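# Turn the sharpener crank just over one clockwise revolution

## Task

Rotate the pencil sharpener's crank slightly more than 360 degrees in the clockwise direction, as judged by someone viewing from the side where the crank sits. The turned position has to hold by itself at the end; rotation that stays only because the robot is still holding the crank does not count.

## Robot and tools

Robot: two arms, left_arm (the robot's own left, +y side) and right_arm (-y side), each ending in a two-finger gripper. Arm root links sit at (-0.001, +0.337, +0.271) m for left_arm and (-0.001, -0.337, +0.271) m for right_arm. Joint ranges in rad, base to gripper: waist -2.880 to 2.880, shoulder 0.000 to 3.142, elbow 0.000 to 3.019, wrist pitch -1.693 to 1.571, wrist yaw -1.571 to 1.571, wrist roll -2.094 to 2.094. The elbow will not go fully straight.

Frame: every pose is in one shared scene frame. z = 0 is the table top and +z is up; the origin is above the centre of the robot's foot; +x points forward across the table, whose surface starts near x = +0.15 m; +y is toward left_arm. Arm names do not correspond to image left or right. Orientation is a quaternion written w first (qw, qx, qy, qz). In the gripper's own axes the fingers extend along +z and separate along y. The reported end_effector_position is the point between the finger pads, roughly 1 cm short of the tips. Reported hand positions can be slightly wrong, worse at long reach, and arms tend to settle a centimetre or more off target, usually low.

A row (used by both motion tools) is 16 numbers: left_arm x, y, z, qw, qx, qy, qz, opening, then the same eight for right_arm. Always send all 16, even if one arm should not move. x, y, z are an absolute target position in metres and the quaternion an absolute target orientation, both in the scene frame; they are poses, not offsets. Opening runs from -1 (closed) to +1 (fully open, 0.094 m). To keep an arm still, repeat its exact last reported pose and the desired opening in every call; to keep a fixed orientation, reuse the same quaternion you chose rather than the drifting reported one.

execute_actions(actions): a list of actions run in sequence. Each action is a list of up to 15 rows, one row per 1/30 s control step; if fewer than 15 rows are given, the last row repeats for the remaining steps. An empty list just returns the current state and images. Each control step the commanded pose is clamped to within 70 mm and 16 degrees of the measured pose, so distant targets take several actions; after an action the arm continues at most to its last clamped pose. A target more than 0.6 m from the gripper's starting position along any of that gripper's axes gets the action rejected for both arms; if the first action fails this or any action is malformed, nothing runs.

move(target, speed, blocking): target is one 16-number row as above. Each gripper travels a straight line to its pose, all arms finishing together, lasting 0.5 to 10 s (cut off at 10 s). speed is the path's top speed in m/s, 0.002 to 0.5, default 0.25; rotation is capped at twice that value in rad/s, and grippers rotate the short way. The opening is applied at the start. Paths do not avoid obstacles or the other arm, and the real hand may lag, wander or overshoot the speed, especially near full reach. Faster motion and a target set deeper past a contact both mean harder impacts. blocking=false returns after 0.5 s while the arm keeps going; then use wait(0) to poll, and wait or stop before sending further rows or moves.

wait(seconds): 0 to 10; arms hold their last command, and it returns early if a running move ends. stop(): brakes a running move (needs some room; fingers keep moving). zoom_image(camera, region): camera is cam_head_left, cam_head_right, cam_left_wrist or cam_right_wrist (each 504x504); region is [x0, y0, x1, y1] in pixels from the top-left, at most 504 by 504. read_manual(section): only "licences", returns licence text, moves nothing. finished_scene(scene): give the current scene's number; it ends the scene permanently after the last command is held and reports success, so call it only when the crank result stands without the robot.

Results: a state line per arm with gripper position and quaternion; Hand target lines giving where the controller is steering each gripper; grip_measured, the finger opening on the command scale (the last Joint positions value is the opening in metres, each gripper possibly off by about 1 mm); joint torques (offset, scaled and noisy, nonzero even unloaded); then the four camera images in the order listed above. A "pose unreachable" line means a clearance check altered or blocked that arm's command. A move adds a "move:" line: done, off_target (not near its pose), moving, held (a check blocked the final step) or fault, plus limits: paced means the pose was clipped, held means some steps were blocked and the arm may then jump faster than requested. If only one arm is named, the other finished fine. Distances to each pose are also given.

Gripping: to hold something, command an opening about 0.03 below grip_measured for a firm grip, less for a gentle one. Finger force tops out around 50 to 62 N per pad, lower on very thin parts, with a brief spike on first contact.

Avoid: collisions or pressing between the two arms, which can end the scene; dropping, slipping, slamming, hitting hard or shoving objects; knocking the sharpener over. An arm blocked by an object keeps pushing until given a new command. Holding loads heats motors: a MOTOR HOT line appears from 85 °C, and at 100 °C an OVER-TEMPERATURE FAULT makes that arm go limp and fall until it cools. Any FAULT line means an arm stopped. Smooth, efficient, quick motion is preferred.

Each tool is called in YAML: its name, and indented under it one key for each argument.

## Session

execute_actions:
  actions: []

Scene clock: 0.00 s.
left_arm: end_effector_position=(+0.1468, +0.3205, +0.2060) grip_measured=+1.000 end_effector_quat_wxyz=(-0.573, +0.579, +0.576, +0.069) | right_arm: end_effector_position=(+0.2825, -0.8100, +0.3322) grip_measured=+1.000 end_effector_quat_wxyz=(-0.020, +0.291, -0.956, +0.017)
Joint positions: left_arm=[-2.117  1.902  0.682 -1.35  -0.417  0.642  0.094] | right_arm=[ 0.392  1.685  1.365 -1.089 -0.322 -1.744  0.094]
Joint velocities: left_arm=[-0.015 -0.005  0.012 -0.007  0.022 -0.022  0.   ] | right_arm=[-0.015 -0.005 -0.012  0.002 -0.007 -0.007  0.   ]
Joint torques (N m, as the arm reports them, + toward a larger angle): no reading
Motor temperatures (°C, as the motors report them): left_arm=[33 33 33 33 31 31] | right_arm=[32 30 33 31 31 30]
Hand target (left_arm): +0.145, +0.322, +0.206; +0.577, -0.578, -0.573, -0.068
Hand target (right_arm): +0.289, -0.819, +0.343; +0.022, -0.294, +0.955, -0.032

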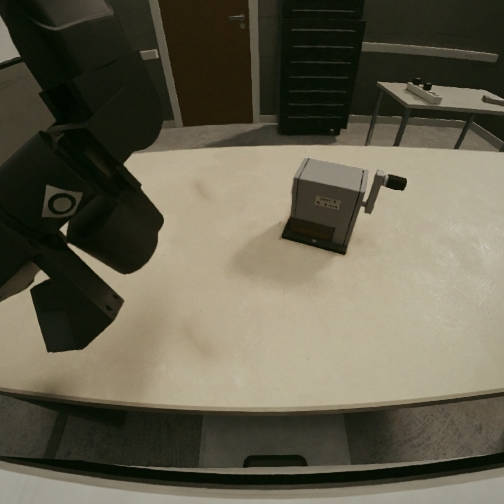

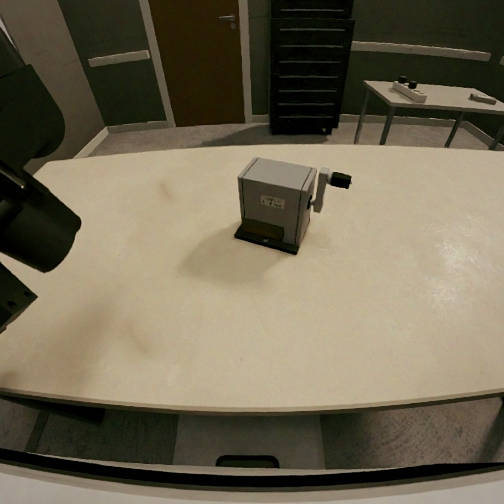

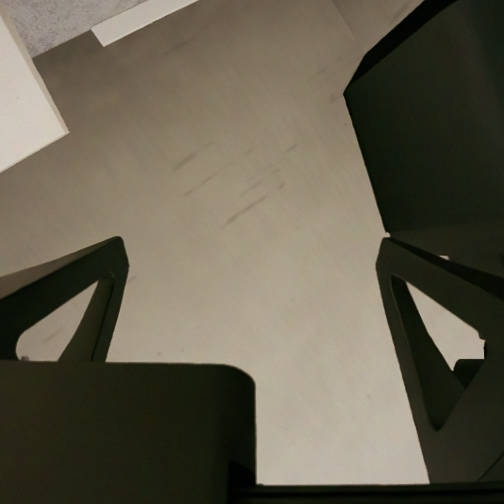

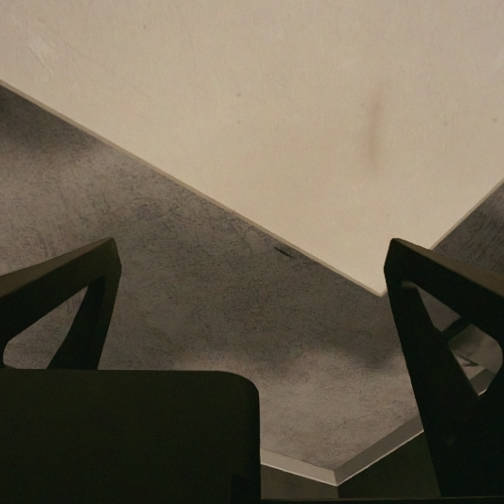

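move:
  target: [0.1468,0.3205,0.206,-0.573,0.579,0.576,0.069,1,0.4,-0.25,0.33,0,0.707,-0.707,0,1]

Scene clock: 10.57 s.
left_arm: end_effector_position=(+0.1468, +0.3205, +0.2060) grip_measured=+1.000 end_effector_quat_wxyz=(-0.573, +0.579, +0.576, +0.069) | right_arm: end_effector_position=(+0.3778, -0.2579, +0.3138) grip_measured=+1.000 end_effector_quat_wxyz=(+0.014, +0.713, -0.700, -0.012)
Joint positions: left_arm=[-2.117  1.902  0.682 -1.35  -0.417  0.642  0.094] | right_arm=[ 1.834  1.144  0.851 -1.015  0.073 -1.339  0.094]
Joint velocities: left_arm=[ 0.005 -0.005 -0.007 -0.012  0.066 -0.007  0.   ] | right_arm=[-0.005 -0.005  0.002 -0.007 -0.007 -0.007  0.   ]
Joint torques (N m, as the arm reports them, + toward a larger angle): left_arm=[ -1.39 -11.62  -0.92  -1.75   0.04  -0.05] | right_arm=[ 0.91 -8.37 12.04  0.07 -0.07  0.09]
Motor temperatures (°C, as the motors report them): left_arm=[33 33 33 33 31 31] | right_arm=[32 31 35 31 31 30]
Hand target (left_arm): +0.147, +0.320, +0.206; +0.573, -0.579, -0.576, -0.069
Hand target (right_arm): +0.401, -0.255, +0.328; -0.000, +0.707, -0.707, -0.001
Off the commanded pose (left_arm): 0.000 m, 0 deg.
Off the commanded pose (right_arm): 0.029 m, 2 deg.
move: off_target (right_arm)

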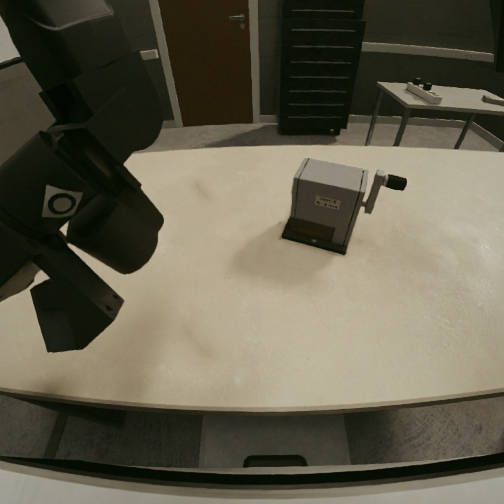

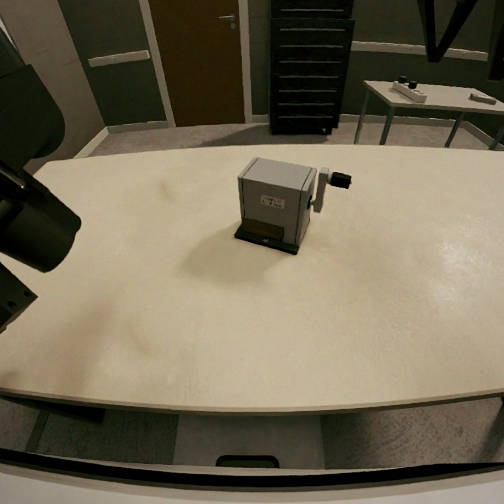

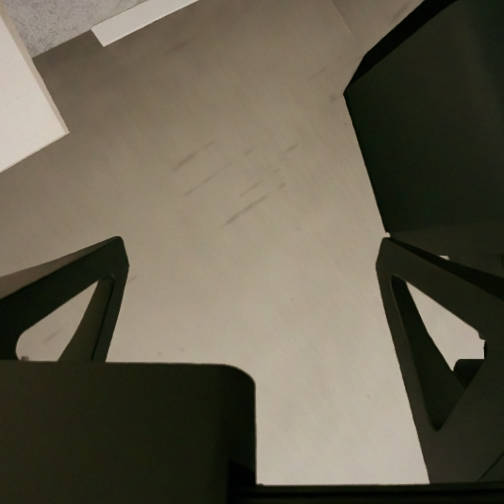

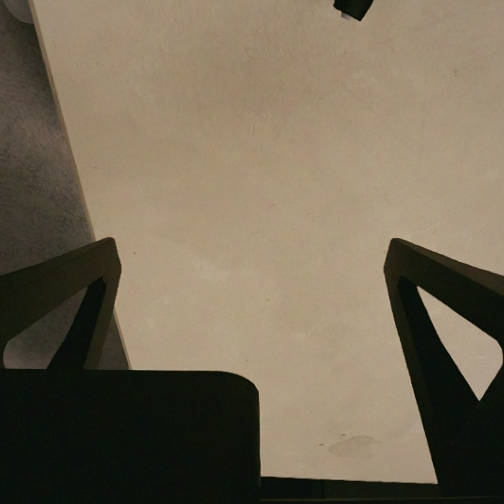

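move:
  target: [0.1468,0.3205,0.206,-0.573,0.579,0.576,0.069,1,0.47,-0.14,0.32,0,0.707,-0.707,0,1]

Scene clock: 14.03 s.
left_arm: end_effector_position=(+0.1468, +0.3205, +0.2060) grip_measured=+1.000 end_effector_quat_wxyz=(-0.573, +0.579, +0.576, +0.069) | right_arm: end_effector_position=(+0.4556, -0.1499, +0.3125) grip_measured=+1.000 end_effector_quat_wxyz=(+0.008, +0.711, -0.703, -0.004)
Joint positions: left_arm=[-2.117  1.902  0.682 -1.35  -0.417  0.642  0.094] | right_arm=[ 2.043  1.415  1.149 -1.045  0.138 -1.13   0.094]
Joint velocities: left_arm=[-0.005 -0.005  0.007 -0.002  0.022  0.022  0.   ] | right_arm=[-0.015 -0.015 -0.002 -0.012 -0.007 -0.007  0.   ]
Joint torques (N m, as the arm reports them, + toward a larger angle): left_arm=[ -1.39 -11.62  -0.93  -1.74   0.04  -0.05] | right_arm=[  2.27 -12.11  11.57   0.    -0.07   0.07]
Motor temperatures (°C, as the motors report them): left_arm=[33 33 33 33 31 31] | right_arm=[32 31 36 31 31 30]
Hand target (left_arm): +0.147, +0.320, +0.206; +0.573, -0.579, -0.576, -0.069
Hand target (right_arm): +0.471, -0.142, +0.321; -0.000, +0.707, -0.707, +0.000
Off the commanded pose (left_arm): 0.000 m, 0 deg.
Off the commanded pose (right_arm): 0.019 m, 1 deg.
move: off_target (right_arm)

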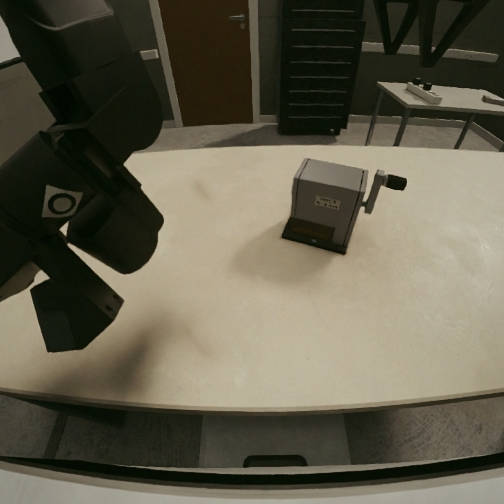

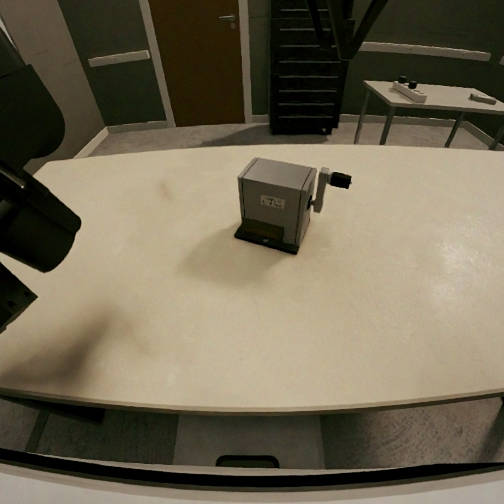

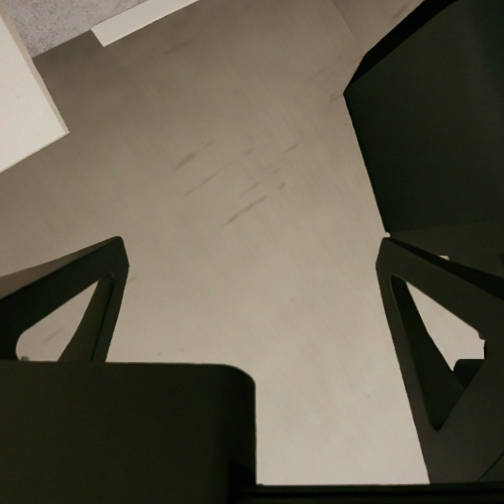

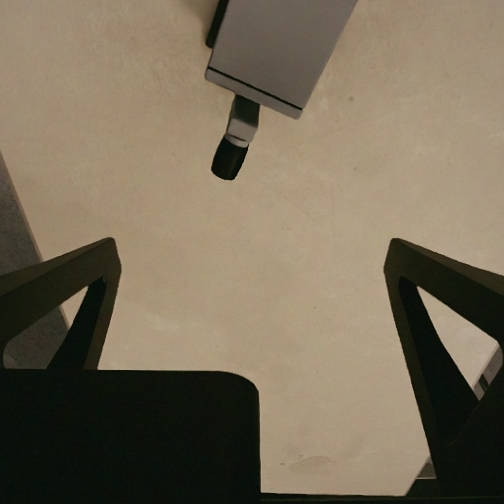

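move:
  target: [0.1468,0.3205,0.206,-0.573,0.579,0.576,0.069,1,0.44,-0.19,0.23,0,0.559,-0.829,0,1]

Scene clock: 27.67 s.
left_arm: end_effector_position=(+0.1468, +0.3205, +0.2060) grip_measured=+1.000 end_effector_quat_wxyz=(-0.573, +0.579, +0.576, +0.069) | right_arm: end_effector_position=(+0.4403, -0.1865, +0.2388) grip_measured=+1.000 end_effector_quat_wxyz=(-0.004, +0.568, -0.823, +0.001)
Joint positions: left_arm=[-2.117  1.902  0.682 -1.35  -0.417  0.642  0.094] | right_arm=[ 1.955  1.454  0.973 -0.793  0.115 -0.846  0.094]
Joint velocities: left_arm=[-0.015  0.015 -0.012 -0.002 -0.081 -0.007  0.   ] | right_arm=[-0.024 -0.005 -0.007  0.017 -0.081  0.007  0.   ]
Joint torques (N m, as the arm reports them, + toward a larger angle): left_arm=[ -1.33 -11.63  -0.92  -1.74   0.05  -0.06] | right_arm=[  0.99 -11.69   6.27   0.95  -0.29   0.07]
Motor temperatures (°C, as the motors report them): left_arm=[33 33 33 33 31 31] | right_arm=[32 31 38 31 31 30]
Hand target (left_arm): +0.147, +0.320, +0.206; +0.573, -0.579, -0.576, -0.069
Hand target (right_arm): +0.440, -0.190, +0.230; +0.000, -0.559, +0.829, -0.000
Off the commanded pose (left_arm): 0.000 m, 0 deg.
Off the commanded pose (right_arm): 0.010 m, 1 deg.
move: done

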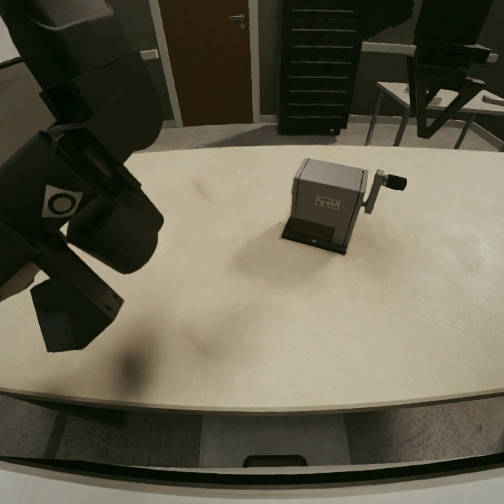

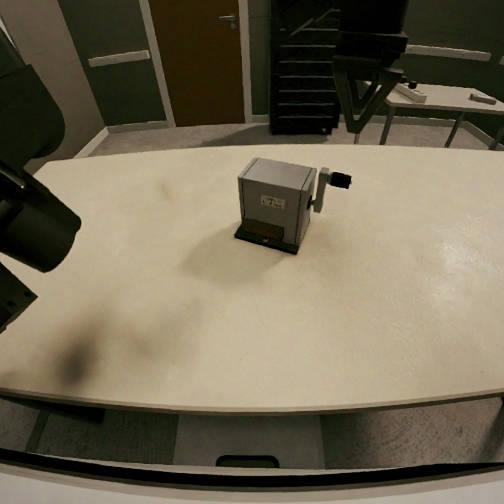

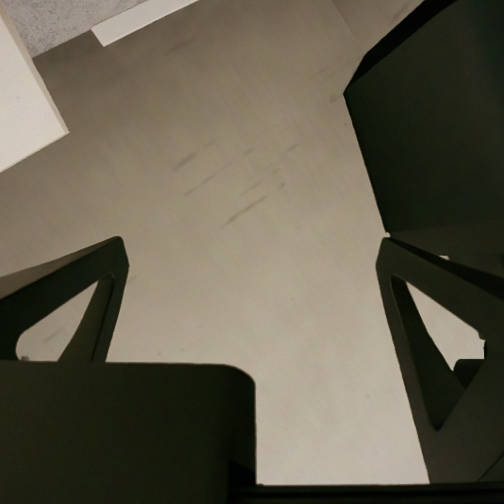

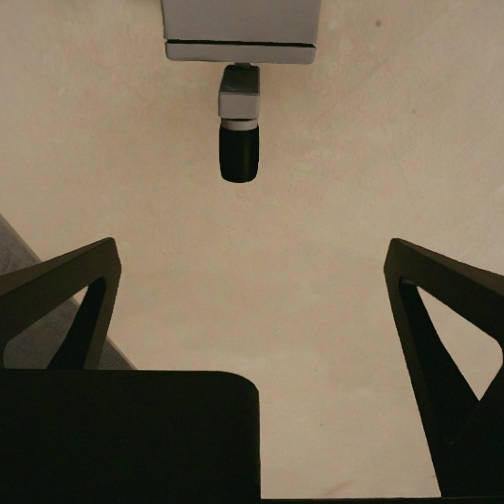

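move:
  target: [0.1468,0.3205,0.206,-0.573,0.579,0.576,0.069,1,0.415,-0.23,0.195,-0.317,0.517,-0.766,-0.214,1]

move:
  target: [0.1468,0.3205,0.206,-0.573,0.579,0.576,0.069,1,0.43,-0.195,0.155,-0.317,0.517,-0.766,-0.214,1]
  speed: 0.08

Scene clock: 42.17 s.
left_arm: end_effector_position=(+0.1468, +0.3205, +0.2060) grip_measured=+1.000 end_effector_quat_wxyz=(-0.573, +0.579, +0.576, +0.069) | right_arm: end_effector_position=(+0.4165, -0.2261, +0.2004) grip_measured=+1.000 end_effector_quat_wxyz=(-0.319, +0.515, -0.767, -0.211)
Joint positions: left_arm=[-2.117  1.902  0.682 -1.35  -0.417  0.642  0.094] | right_arm=[ 1.571  1.463  0.582 -0.016 -0.712 -1.051  0.094]
Joint velocities: left_arm=[-0.015  0.015 -0.007  0.007  0.022 -0.007  0.   ] | right_arm=[-0.015 -0.005 -0.012 -0.017  0.037  0.022  0.   ]
Joint torques (N m, as the arm reports them, + toward a larger angle): left_arm=[ -1.42 -11.65  -0.92  -1.74   0.04  -0.06] | right_arm=[ 0.13 -9.15  3.7   1.56 -0.7  -0.14]
Motor temperatures (°C, as the motors report them): left_arm=[33 33 33 33 31 31] | right_arm=[32 31 36 31 31 30]
Hand target (left_arm): +0.147, +0.320, +0.206; +0.573, -0.579, -0.576, -0.069
Hand target (right_arm): +0.415, -0.229, +0.195; +0.320, -0.517, +0.766, +0.209
Off the commanded pose (left_arm): 0.000 m, 0 deg.
Off the commanded pose (right_arm): 0.007 m, 0 deg.
move: done

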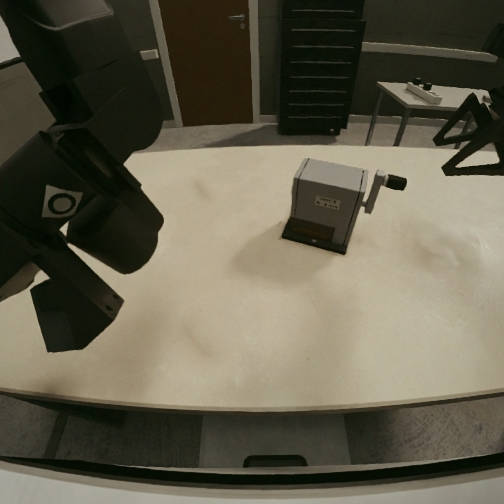

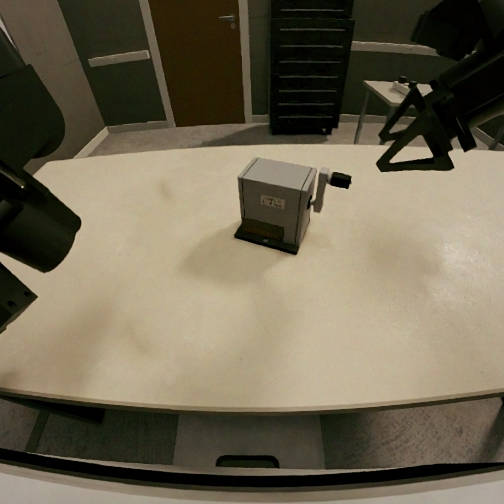

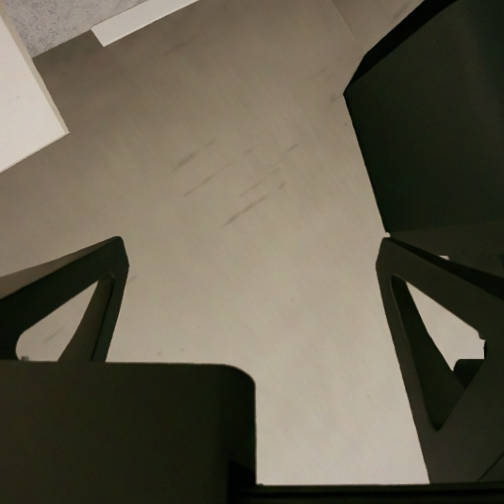

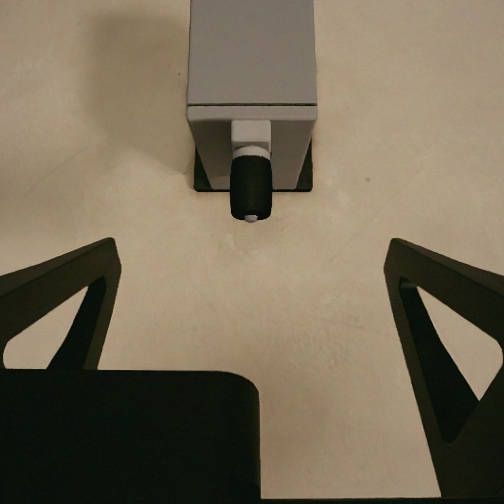

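Scene clock: 43.27 s.
left_arm: end_effector_position=(+0.1468, +0.3205, +0.2060) grip_measured=+1.000 end_effector_quat_wxyz=(-0.573, +0.579, +0.576, +0.069) | right_arm: end_effector_position=(+0.4170, -0.2007, +0.1562) grip_measured=+1.000 end_effector_quat_wxyz=(-0.308, +0.516, -0.769, -0.217)
Joint positions: left_arm=[-2.117  1.902  0.682 -1.35  -0.417  0.642  0.094] | right_arm=[ 1.643  1.623  0.601  0.14  -0.667 -0.988  0.094]
Joint velocities: left_arm=[-0.015  0.015 -0.002  0.002  0.022  0.11   0.   ] | right_arm=[-0.015 -0.005  0.002 -0.002 -0.037 -0.007  0.   ]
Joint torques (N m, as the arm reports them, + toward a larger angle): left_arm=[ -1.42 -11.61  -0.91  -1.73   0.04  -0.05] | right_arm=[ 1.38 -9.86  5.05  1.57 -0.45  0.07]
Motor temperatures (°C, as the motors report them): left_arm=[33 33 33 33 31 31] | right_arm=[32 31 36 31 31 30]
Hand target (left_arm): +0.147, +0.320, +0.206; +0.573, -0.579, -0.576, -0.069
Hand target (right_arm): +0.430, -0.196, +0.156; +0.317, -0.517, +0.766, +0.214
Off the commanded pose (left_arm): 0.000 m, 0 deg.
Off the commanded pose (right_arm): 0.014 m, 1 deg.
move: off_target (right_arm)

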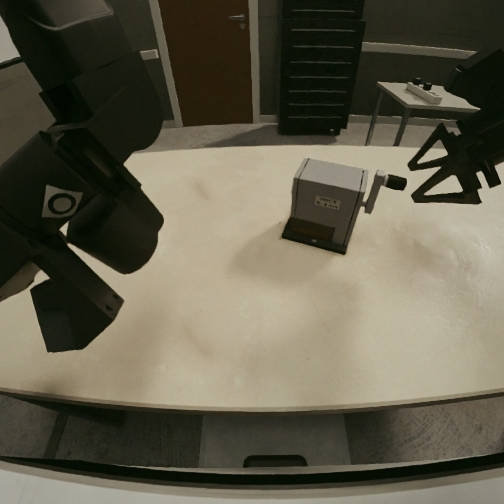

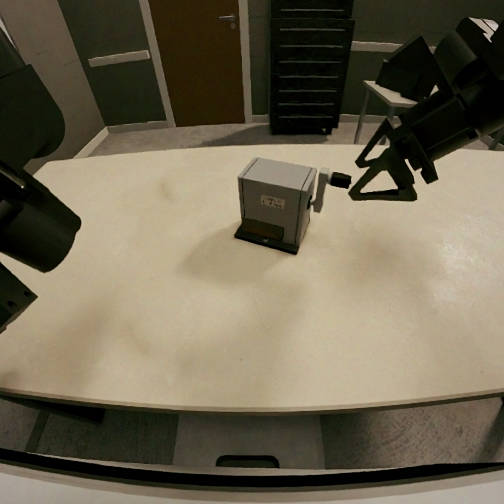

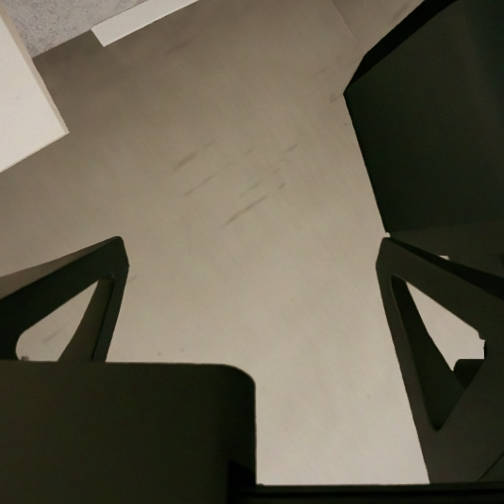

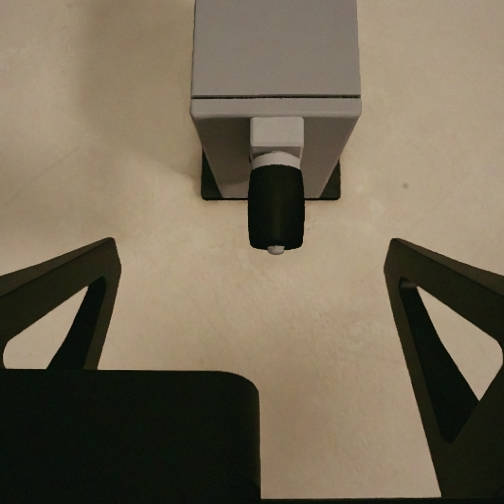

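move:
  target: [0.1468,0.3205,0.206,-0.573,0.579,0.576,0.069,1,0.448,-0.177,0.134,-0.317,0.517,-0.766,-0.214,1]
  speed: 0.05

Scene clock: 51.23 s.
left_arm: end_effector_position=(+0.1468, +0.3205, +0.2060) grip_measured=+1.000 end_effector_quat_wxyz=(-0.573, +0.579, +0.576, +0.069) | right_arm: end_effector_position=(+0.4373, -0.1838, +0.1369) grip_measured=+1.000 end_effector_quat_wxyz=(-0.309, +0.516, -0.769, -0.215)
Joint positions: left_arm=[-2.117  1.902  0.682 -1.35  -0.417  0.642  0.094] | right_arm=[ 1.684  1.71   0.664  0.192 -0.639 -0.949  0.094]
Joint velocities: left_arm=[-0.005  0.005  0.002  0.002 -0.007  0.007  0.   ] | right_arm=[-0.015 -0.005 -0.007 -0.002  0.051 -0.037  0.   ]
Joint torques (N m, as the arm reports them, + toward a larger angle): left_arm=[ -1.43 -11.62  -0.92  -1.73   0.04  -0.05] | right_arm=[  1.77 -10.57   4.74   1.64  -0.44   0.07]
Motor temperatures (°C, as the motors report them): left_arm=[33 33 33 33 31 31] | right_arm=[32 31 36 31 31 30]
Hand target (left_arm): +0.147, +0.320, +0.206; +0.573, -0.579, -0.576, -0.069
Hand target (right_arm): +0.448, -0.177, +0.135; +0.317, -0.517, +0.766, +0.214
Off the commanded pose (left_arm): 0.000 m, 0 deg.
Off the commanded pose (right_arm): 0.013 m, 1 deg.
move: off_target (right_arm)

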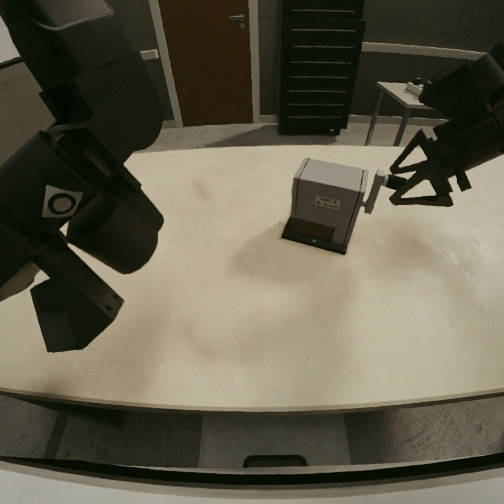

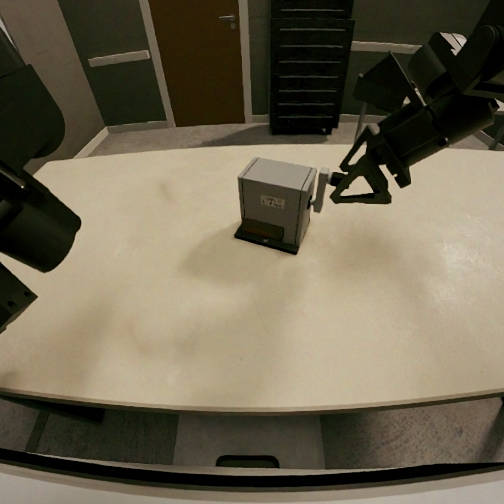

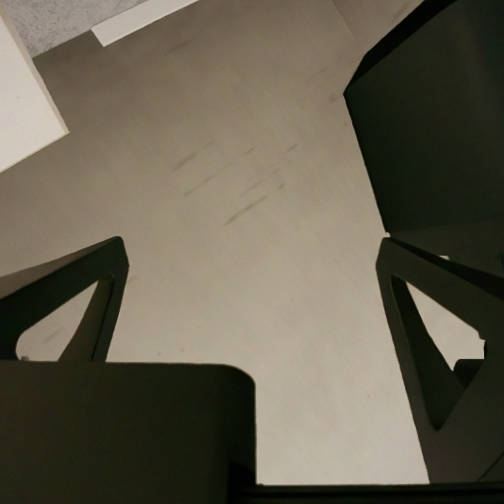

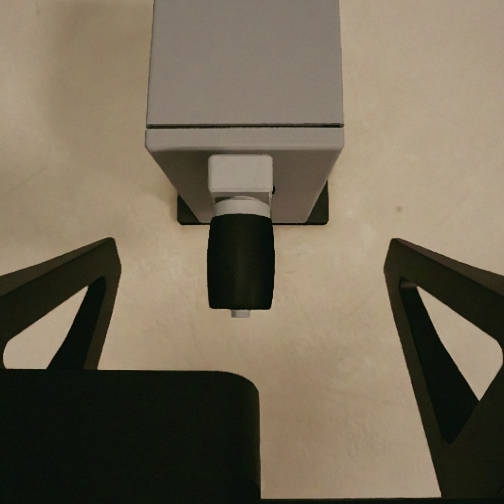

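move:
  target: [0.1468,0.3205,0.206,-0.573,0.579,0.576,0.069,1,0.448,-0.168,0.122,-0.317,0.517,-0.766,-0.214,1]
  speed: 0.05

move:
  target: [0.1468,0.3205,0.206,-0.573,0.579,0.576,0.069,1,0.448,-0.168,0.122,-0.317,0.517,-0.766,-0.214,-0.6]

Scene clock: 58.33 s.
left_arm: end_effector_position=(+0.1468, +0.3205, +0.2060) grip_measured=+1.000 end_effector_quat_wxyz=(-0.573, +0.579, +0.576, +0.069) | right_arm: end_effector_position=(+0.4374, -0.1743, +0.1243) grip_measured=+1.000 end_effector_quat_wxyz=(-0.309, +0.516, -0.769, -0.216)
Joint positions: left_arm=[-2.117  1.902  0.682 -1.35  -0.417  0.642  0.094] | right_arm=[ 1.707  1.755  0.674  0.238 -0.624 -0.928  0.094]
Joint velocities: left_arm=[ 0.005 -0.015 -0.007 -0.007  0.081 -0.066  0.   ] | right_arm=[-0.005 -0.005  0.007  0.007 -0.051  0.081  0.   ]
Joint torques (N m, as the arm reports them, + toward a larger angle): left_arm=[ -1.38 -11.6   -0.92  -1.72   0.04  -0.05] | right_arm=[  1.79 -10.98   4.36   1.65  -0.43   0.08]
Motor temperatures (°C, as the motors report them): left_arm=[33 33 33 33 31 31] | right_arm=[32 31 36 31 31 30]
Hand target (left_arm): +0.147, +0.320, +0.206; +0.573, -0.579, -0.576, -0.069
Hand target (right_arm): +0.448, -0.168, +0.122; +0.317, -0.517, +0.766, +0.214
Off the commanded pose (left_arm): 0.000 m, 0 deg.
Off the commanded pose (right_arm): 0.013 m, 1 deg.
move: off_target (right_arm)

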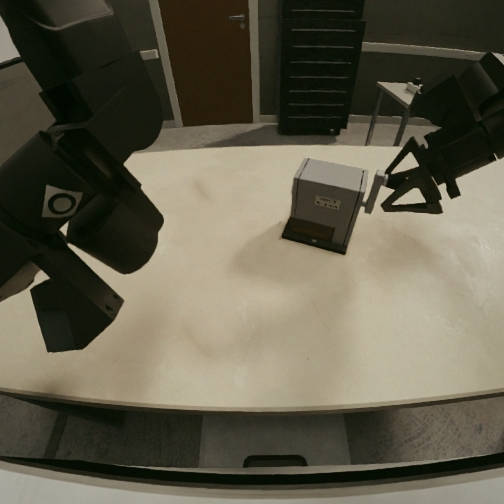

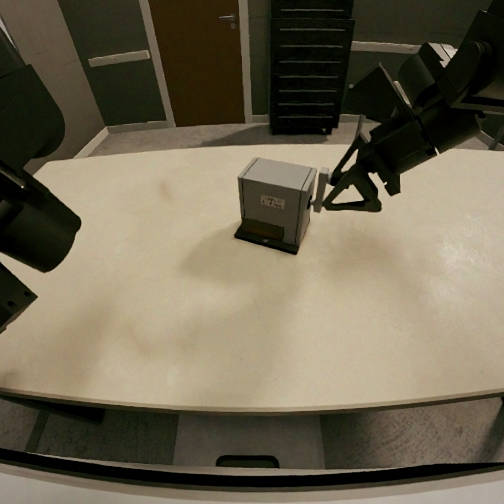

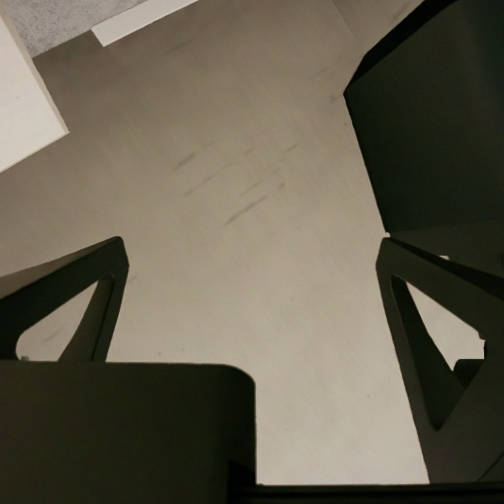

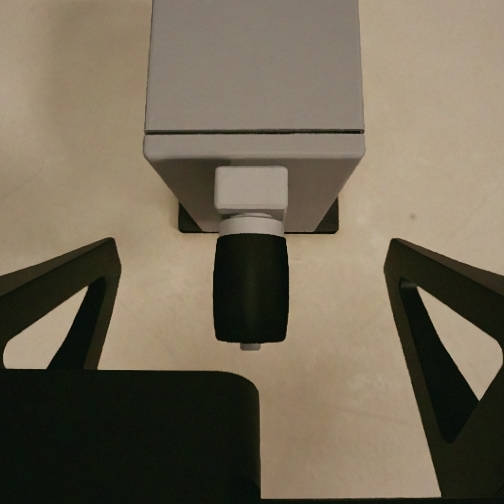

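Scene clock: 59.03 s.
left_arm: end_effector_position=(+0.1468, +0.3205, +0.2060) grip_measured=+1.000 end_effector_quat_wxyz=(-0.573, +0.579, +0.576, +0.069) | right_arm: end_effector_position=(+0.4375, -0.1744, +0.1243) grip_measured=-0.570 end_effector_quat_wxyz=(-0.309, +0.516, -0.769, -0.216)
Joint positions: left_arm=[-2.117  1.902  0.682 -1.35  -0.417  0.642  0.094] | right_arm=[ 1.707  1.755  0.674  0.238 -0.624 -0.928  0.02 ]
Joint velocities: left_arm=[ 0.015 -0.015 -0.002 -0.002  0.037 -0.022  0.   ] | right_arm=[ 0.015  0.005 -0.007 -0.002  0.051  0.051 -0.001]
Joint torques (N m, as the arm reports them, + toward a larger angle): left_arm=[ -1.42 -11.61  -0.92  -1.74   0.04  -0.06] | right_arm=[  1.78 -10.99   4.35   1.66  -0.42   0.08]
Motor temperatures (°C, as the motors report them): left_arm=[33 33 33 33 31 31] | right_arm=[32 31 35 31 31 30]
Hand target (left_arm): +0.147, +0.320, +0.206; +0.573, -0.579, -0.576, -0.069
Hand target (right_arm): +0.448, -0.168, +0.122; +0.317, -0.517, +0.766, +0.214
Off the commanded pose (left_arm): 0.000 m, 0 deg.
Off the commanded pose (right_arm): 0.013 m, 1 deg.
move: off_target (right_arm)

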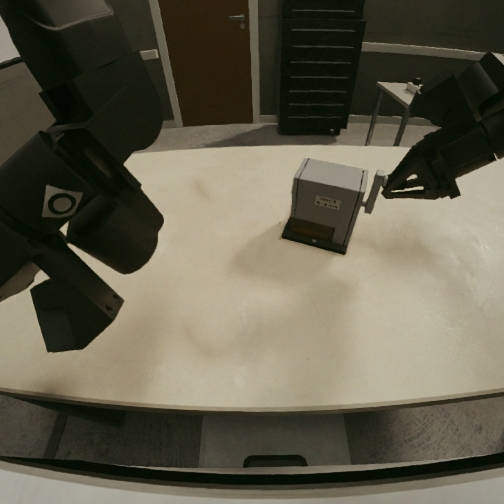

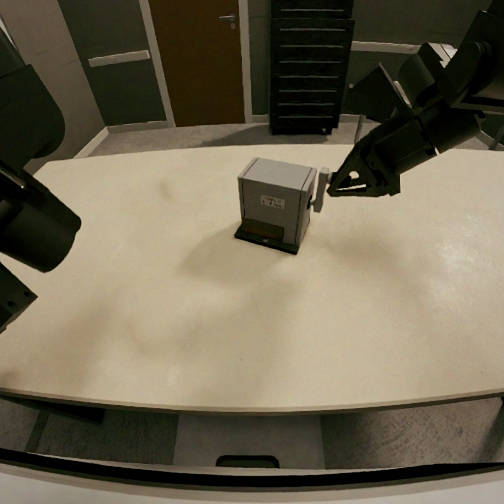

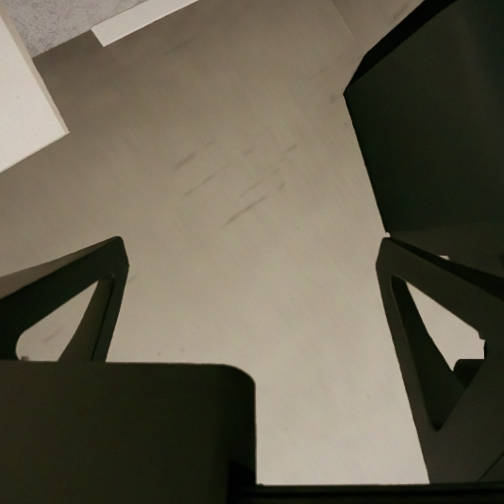

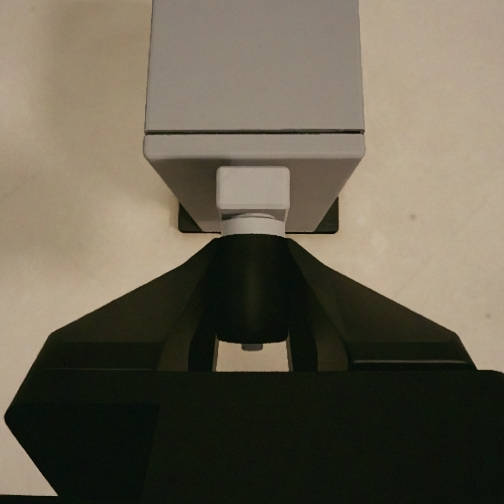

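execute_actions:
  actions:
    - [[0.1468,0.3205,0.206,-0.573,0.579,0.576,0.069,1,0.462,-0.1737,0.119,-0.317,0.517,-0.766,-0.214,-0.6]]
    - [[0.1468,0.3205,0.206,-0.573,0.579,0.576,0.069,1,0.474,-0.1785,0.110,-0.317,0.517,-0.766,-0.214,-0.6]]
    - [[0.1468,0.3205,0.206,-0.573,0.579,0.576,0.069,1,0.482,-0.182,0.097,-0.317,0.517,-0.766,-0.214,-0.6]]
    - [[0.1468,0.3205,0.206,-0.573,0.579,0.576,0.069,1,0.485,-0.183,0.082,-0.317,0.517,-0.766,-0.214,-0.6]]
    - [[0.1468,0.3205,0.206,-0.573,0.579,0.576,0.069,1,0.485,-0.183,0.082,-0.317,0.517,-0.766,-0.214,-0.6]]

Scene clock: 67.97 s.
left_arm: end_effector_position=(+0.1468, +0.3205, +0.2060) grip_measured=+1.000 end_effector_quat_wxyz=(-0.573, +0.579, +0.576, +0.069) | right_arm: end_effector_position=(+0.4836, -0.1930, +0.0889) grip_measured=-0.570 end_effector_quat_wxyz=(-0.314, +0.511, -0.773, -0.206)
Joint positions: left_arm=[-2.117  1.902  0.682 -1.35  -0.417  0.642  0.094] | right_arm=[ 1.653  1.89   0.816  0.225 -0.644 -0.961  0.02 ]
Joint velocities: left_arm=[-0.015 -0.005 -0.017  0.012 -0.081 -0.037  0.   ] | right_arm=[ 0.005  0.005  0.007 -0.002 -0.022 -0.037 -0.001]
Joint torques (N m, as the arm reports them, + toward a larger angle): left_arm=[ -1.4  -11.66  -0.93  -1.73   0.04  -0.05] | right_arm=[  2.05 -11.94   3.89   1.47  -0.91  -0.05]
Motor temperatures (°C, as the motors report them): left_arm=[33 33 33 33 31 31] | right_arm=[32 31 35 31 31 30]
Hand target (left_arm): +0.147, +0.320, +0.206; +0.573, -0.579, -0.576, -0.069
Hand target (right_arm): +0.485, -0.183, +0.082; +0.317, -0.517, +0.766, +0.214
Off the commanded pose (left_arm): 0.000 m, 0 deg.
Off the commanded pose (right_arm): 0.012 m, 1 deg.

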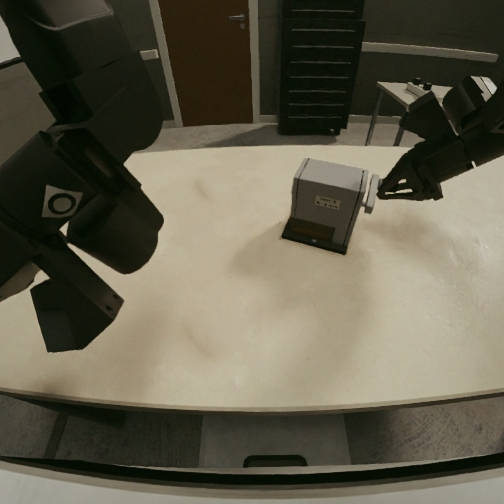

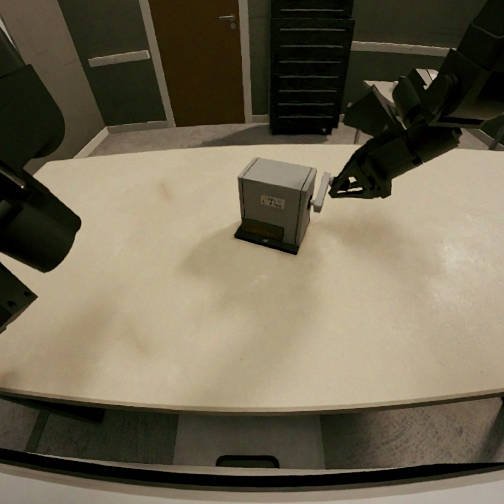

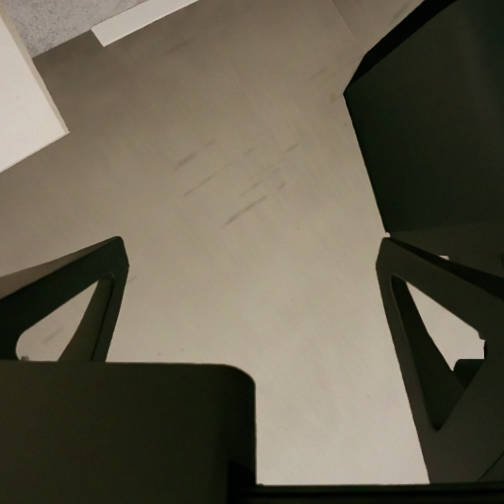

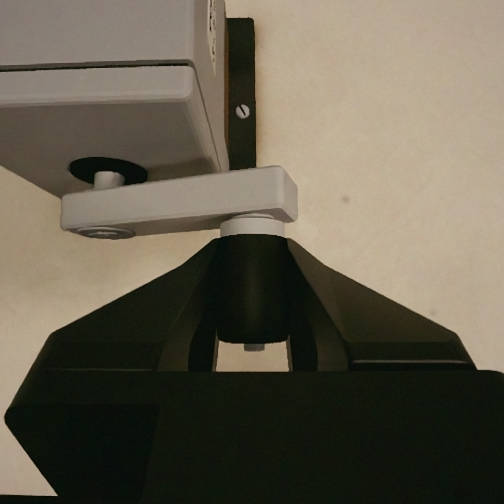

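execute_actions:
  actions:
    - [[0.1468,0.3205,0.206,-0.573,0.579,0.576,0.069,1,0.497,-0.188,0.068,-0.317,0.517,-0.766,-0.214,-0.6]]
    - [[0.1468,0.3205,0.206,-0.573,0.579,0.576,0.069,1,0.493,-0.186,0.047,-0.317,0.517,-0.766,-0.214,-0.6]]
    - [[0.1468,0.3205,0.206,-0.573,0.579,0.576,0.069,1,0.482,-0.1816,0.029,-0.317,0.517,-0.766,-0.214,-0.6]]
    - [[0.1468,0.3205,0.206,-0.573,0.579,0.576,0.069,1,0.466,-0.175,0.019,-0.317,0.517,-0.766,-0.214,-0.6]]
    - [[0.1468,0.3205,0.206,-0.573,0.579,0.576,0.069,1,0.466,-0.175,0.019,-0.317,0.517,-0.766,-0.214,-0.6]]

Scene clock: 83.87 s.
left_arm: end_effector_position=(+0.1468, +0.3205, +0.2060) grip_measured=+1.000 end_effector_quat_wxyz=(-0.573, +0.579, +0.576, +0.069) | right_arm: end_effector_position=(+0.4660, -0.1852, +0.0275) grip_measured=-0.570 end_effector_quat_wxyz=(-0.315, +0.516, -0.767, -0.214)
Joint positions: left_arm=[-2.117  1.902  0.682 -1.35  -0.417  0.642  0.094] | right_arm=[ 1.665  2.077  0.845  0.38  -0.653 -0.963  0.02 ]
Joint velocities: left_arm=[ 0.005 -0.015  0.017 -0.002  0.007 -0.007  0.   ] | right_arm=[-0.015  0.005  0.007 -0.002  0.037 -0.037  0.001]
Joint torques (N m, as the arm reports them, + toward a larger angle): left_arm=[ -1.42 -11.64  -0.92  -1.74   0.04  -0.05] | right_arm=[  2.49 -12.16   2.09   2.02  -0.15   0.15]
Motor temperatures (°C, as the motors report them): left_arm=[33 34 33 33 31 31] | right_arm=[32 32 35 31 32 30]
Hand target (left_arm): +0.147, +0.320, +0.206; +0.573, -0.579, -0.576, -0.069
Hand target (right_arm): +0.466, -0.175, +0.019; +0.317, -0.517, +0.766, +0.214
Off the commanded pose (left_arm): 0.000 m, 0 deg.
Off the commanded pose (right_arm): 0.013 m, 0 deg.

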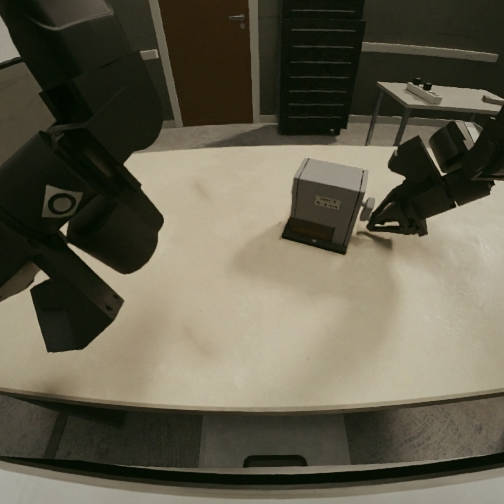

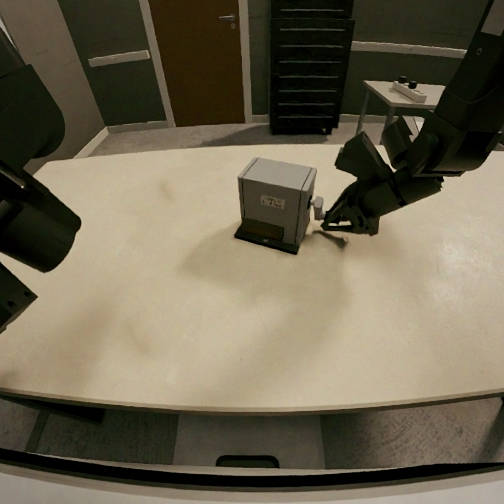

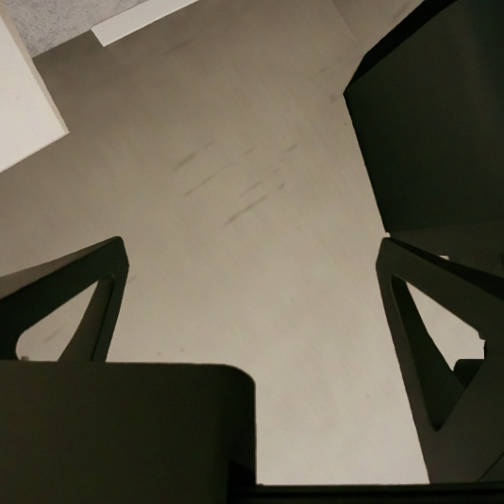

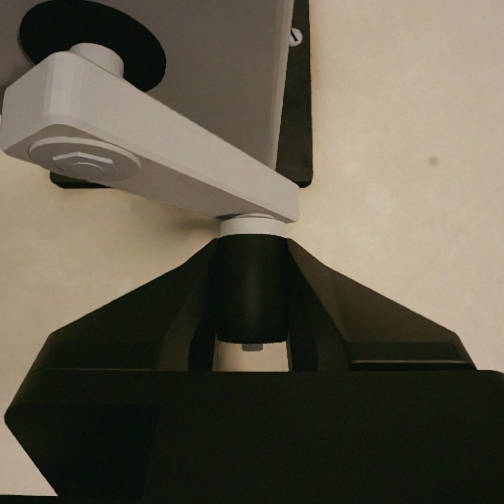

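execute_actions:
  actions:
    - [[0.1468,0.3205,0.206,-0.573,0.579,0.576,0.069,1,0.452,-0.169,0.014,-0.317,0.517,-0.766,-0.214,-0.6]]
    - [[0.1468,0.3205,0.206,-0.573,0.579,0.576,0.069,1,0.436,-0.163,0.013,-0.317,0.517,-0.766,-0.214,-0.6]]
    - [[0.1468,0.3205,0.206,-0.573,0.579,0.576,0.069,1,0.417,-0.156,0.017,-0.317,0.517,-0.766,-0.214,-0.6]]
    - [[0.1468,0.3205,0.206,-0.573,0.579,0.576,0.069,1,0.401,-0.150,0.030,-0.317,0.517,-0.766,-0.214,-0.6]]
    - [[0.1468,0.3205,0.206,-0.573,0.579,0.576,0.069,1,0.390,-0.146,0.049,-0.317,0.517,-0.766,-0.214,-0.6]]
    - [[0.1468,0.3205,0.206,-0.573,0.579,0.576,0.069,1,0.386,-0.144,0.071,-0.317,0.517,-0.766,-0.214,-0.6]]
    - [[0.1468,0.3205,0.206,-0.573,0.579,0.576,0.069,1,0.389,-0.145,0.093,-0.317,0.517,-0.766,-0.214,-0.6]]
    - [[0.1468,0.3205,0.206,-0.573,0.579,0.576,0.069,1,0.389,-0.145,0.093,-0.317,0.517,-0.766,-0.214,-0.6]]

Scene clock: 106.33 s.
left_arm: end_effector_position=(+0.1468, +0.3205, +0.2060) grip_measured=+1.000 end_effector_quat_wxyz=(-0.573, +0.579, +0.576, +0.069) | right_arm: end_effector_position=(+0.3894, -0.1539, +0.0836) grip_measured=-0.570 end_effector_quat_wxyz=(-0.314, +0.516, -0.770, -0.206)
Joint positions: left_arm=[-2.117  1.902  0.682 -1.35  -0.417  0.642  0.094] | right_arm=[ 1.782  1.902  0.578  0.536 -0.558 -0.859  0.02 ]
Joint velocities: left_arm=[ 0.005 -0.005 -0.002 -0.002 -0.022 -0.066  0.   ] | right_arm=[-0.015 -0.005  0.002  0.012  0.007  0.022  0.001]
Joint torques (N m, as the arm reports them, + toward a larger angle): left_arm=[ -1.44 -11.68  -0.92  -1.73   0.04  -0.05] | right_arm=[  2.64 -13.96   0.26   0.75  -0.71   0.12]
Motor temperatures (°C, as the motors report them): left_arm=[33 34 33 33 31 31] | right_arm=[32 32 34 31 32 30]
Hand target (left_arm): +0.147, +0.320, +0.206; +0.573, -0.579, -0.576, -0.069
Hand target (right_arm): +0.389, -0.145, +0.093; +0.317, -0.517, +0.766, +0.214
Off the commanded pose (left_arm): 0.000 m, 0 deg.
Off the commanded pose (right_arm): 0.013 m, 1 deg.

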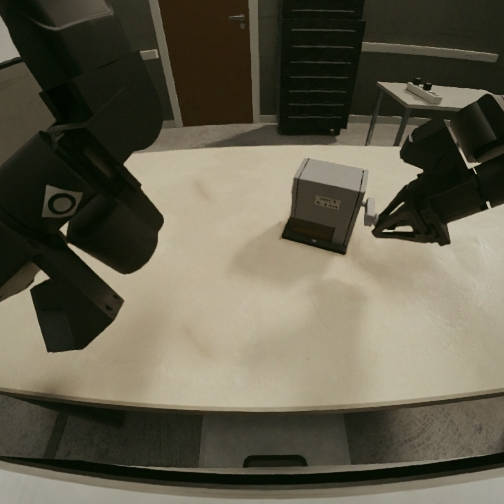

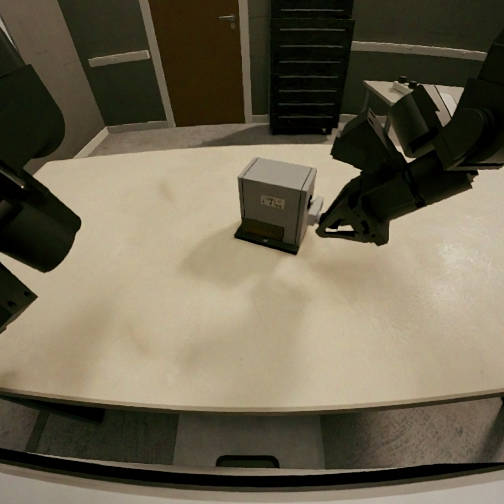

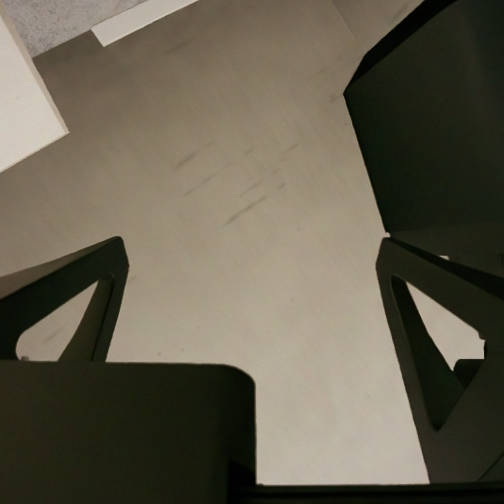

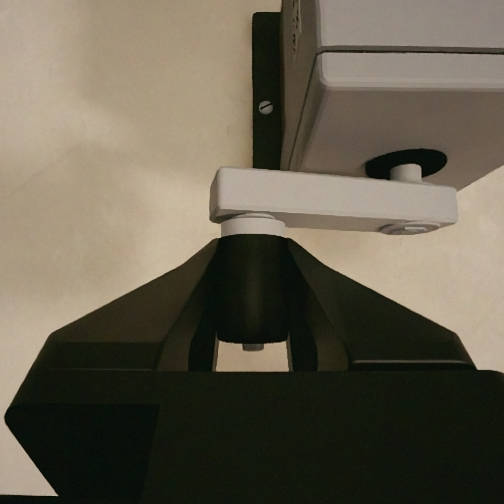

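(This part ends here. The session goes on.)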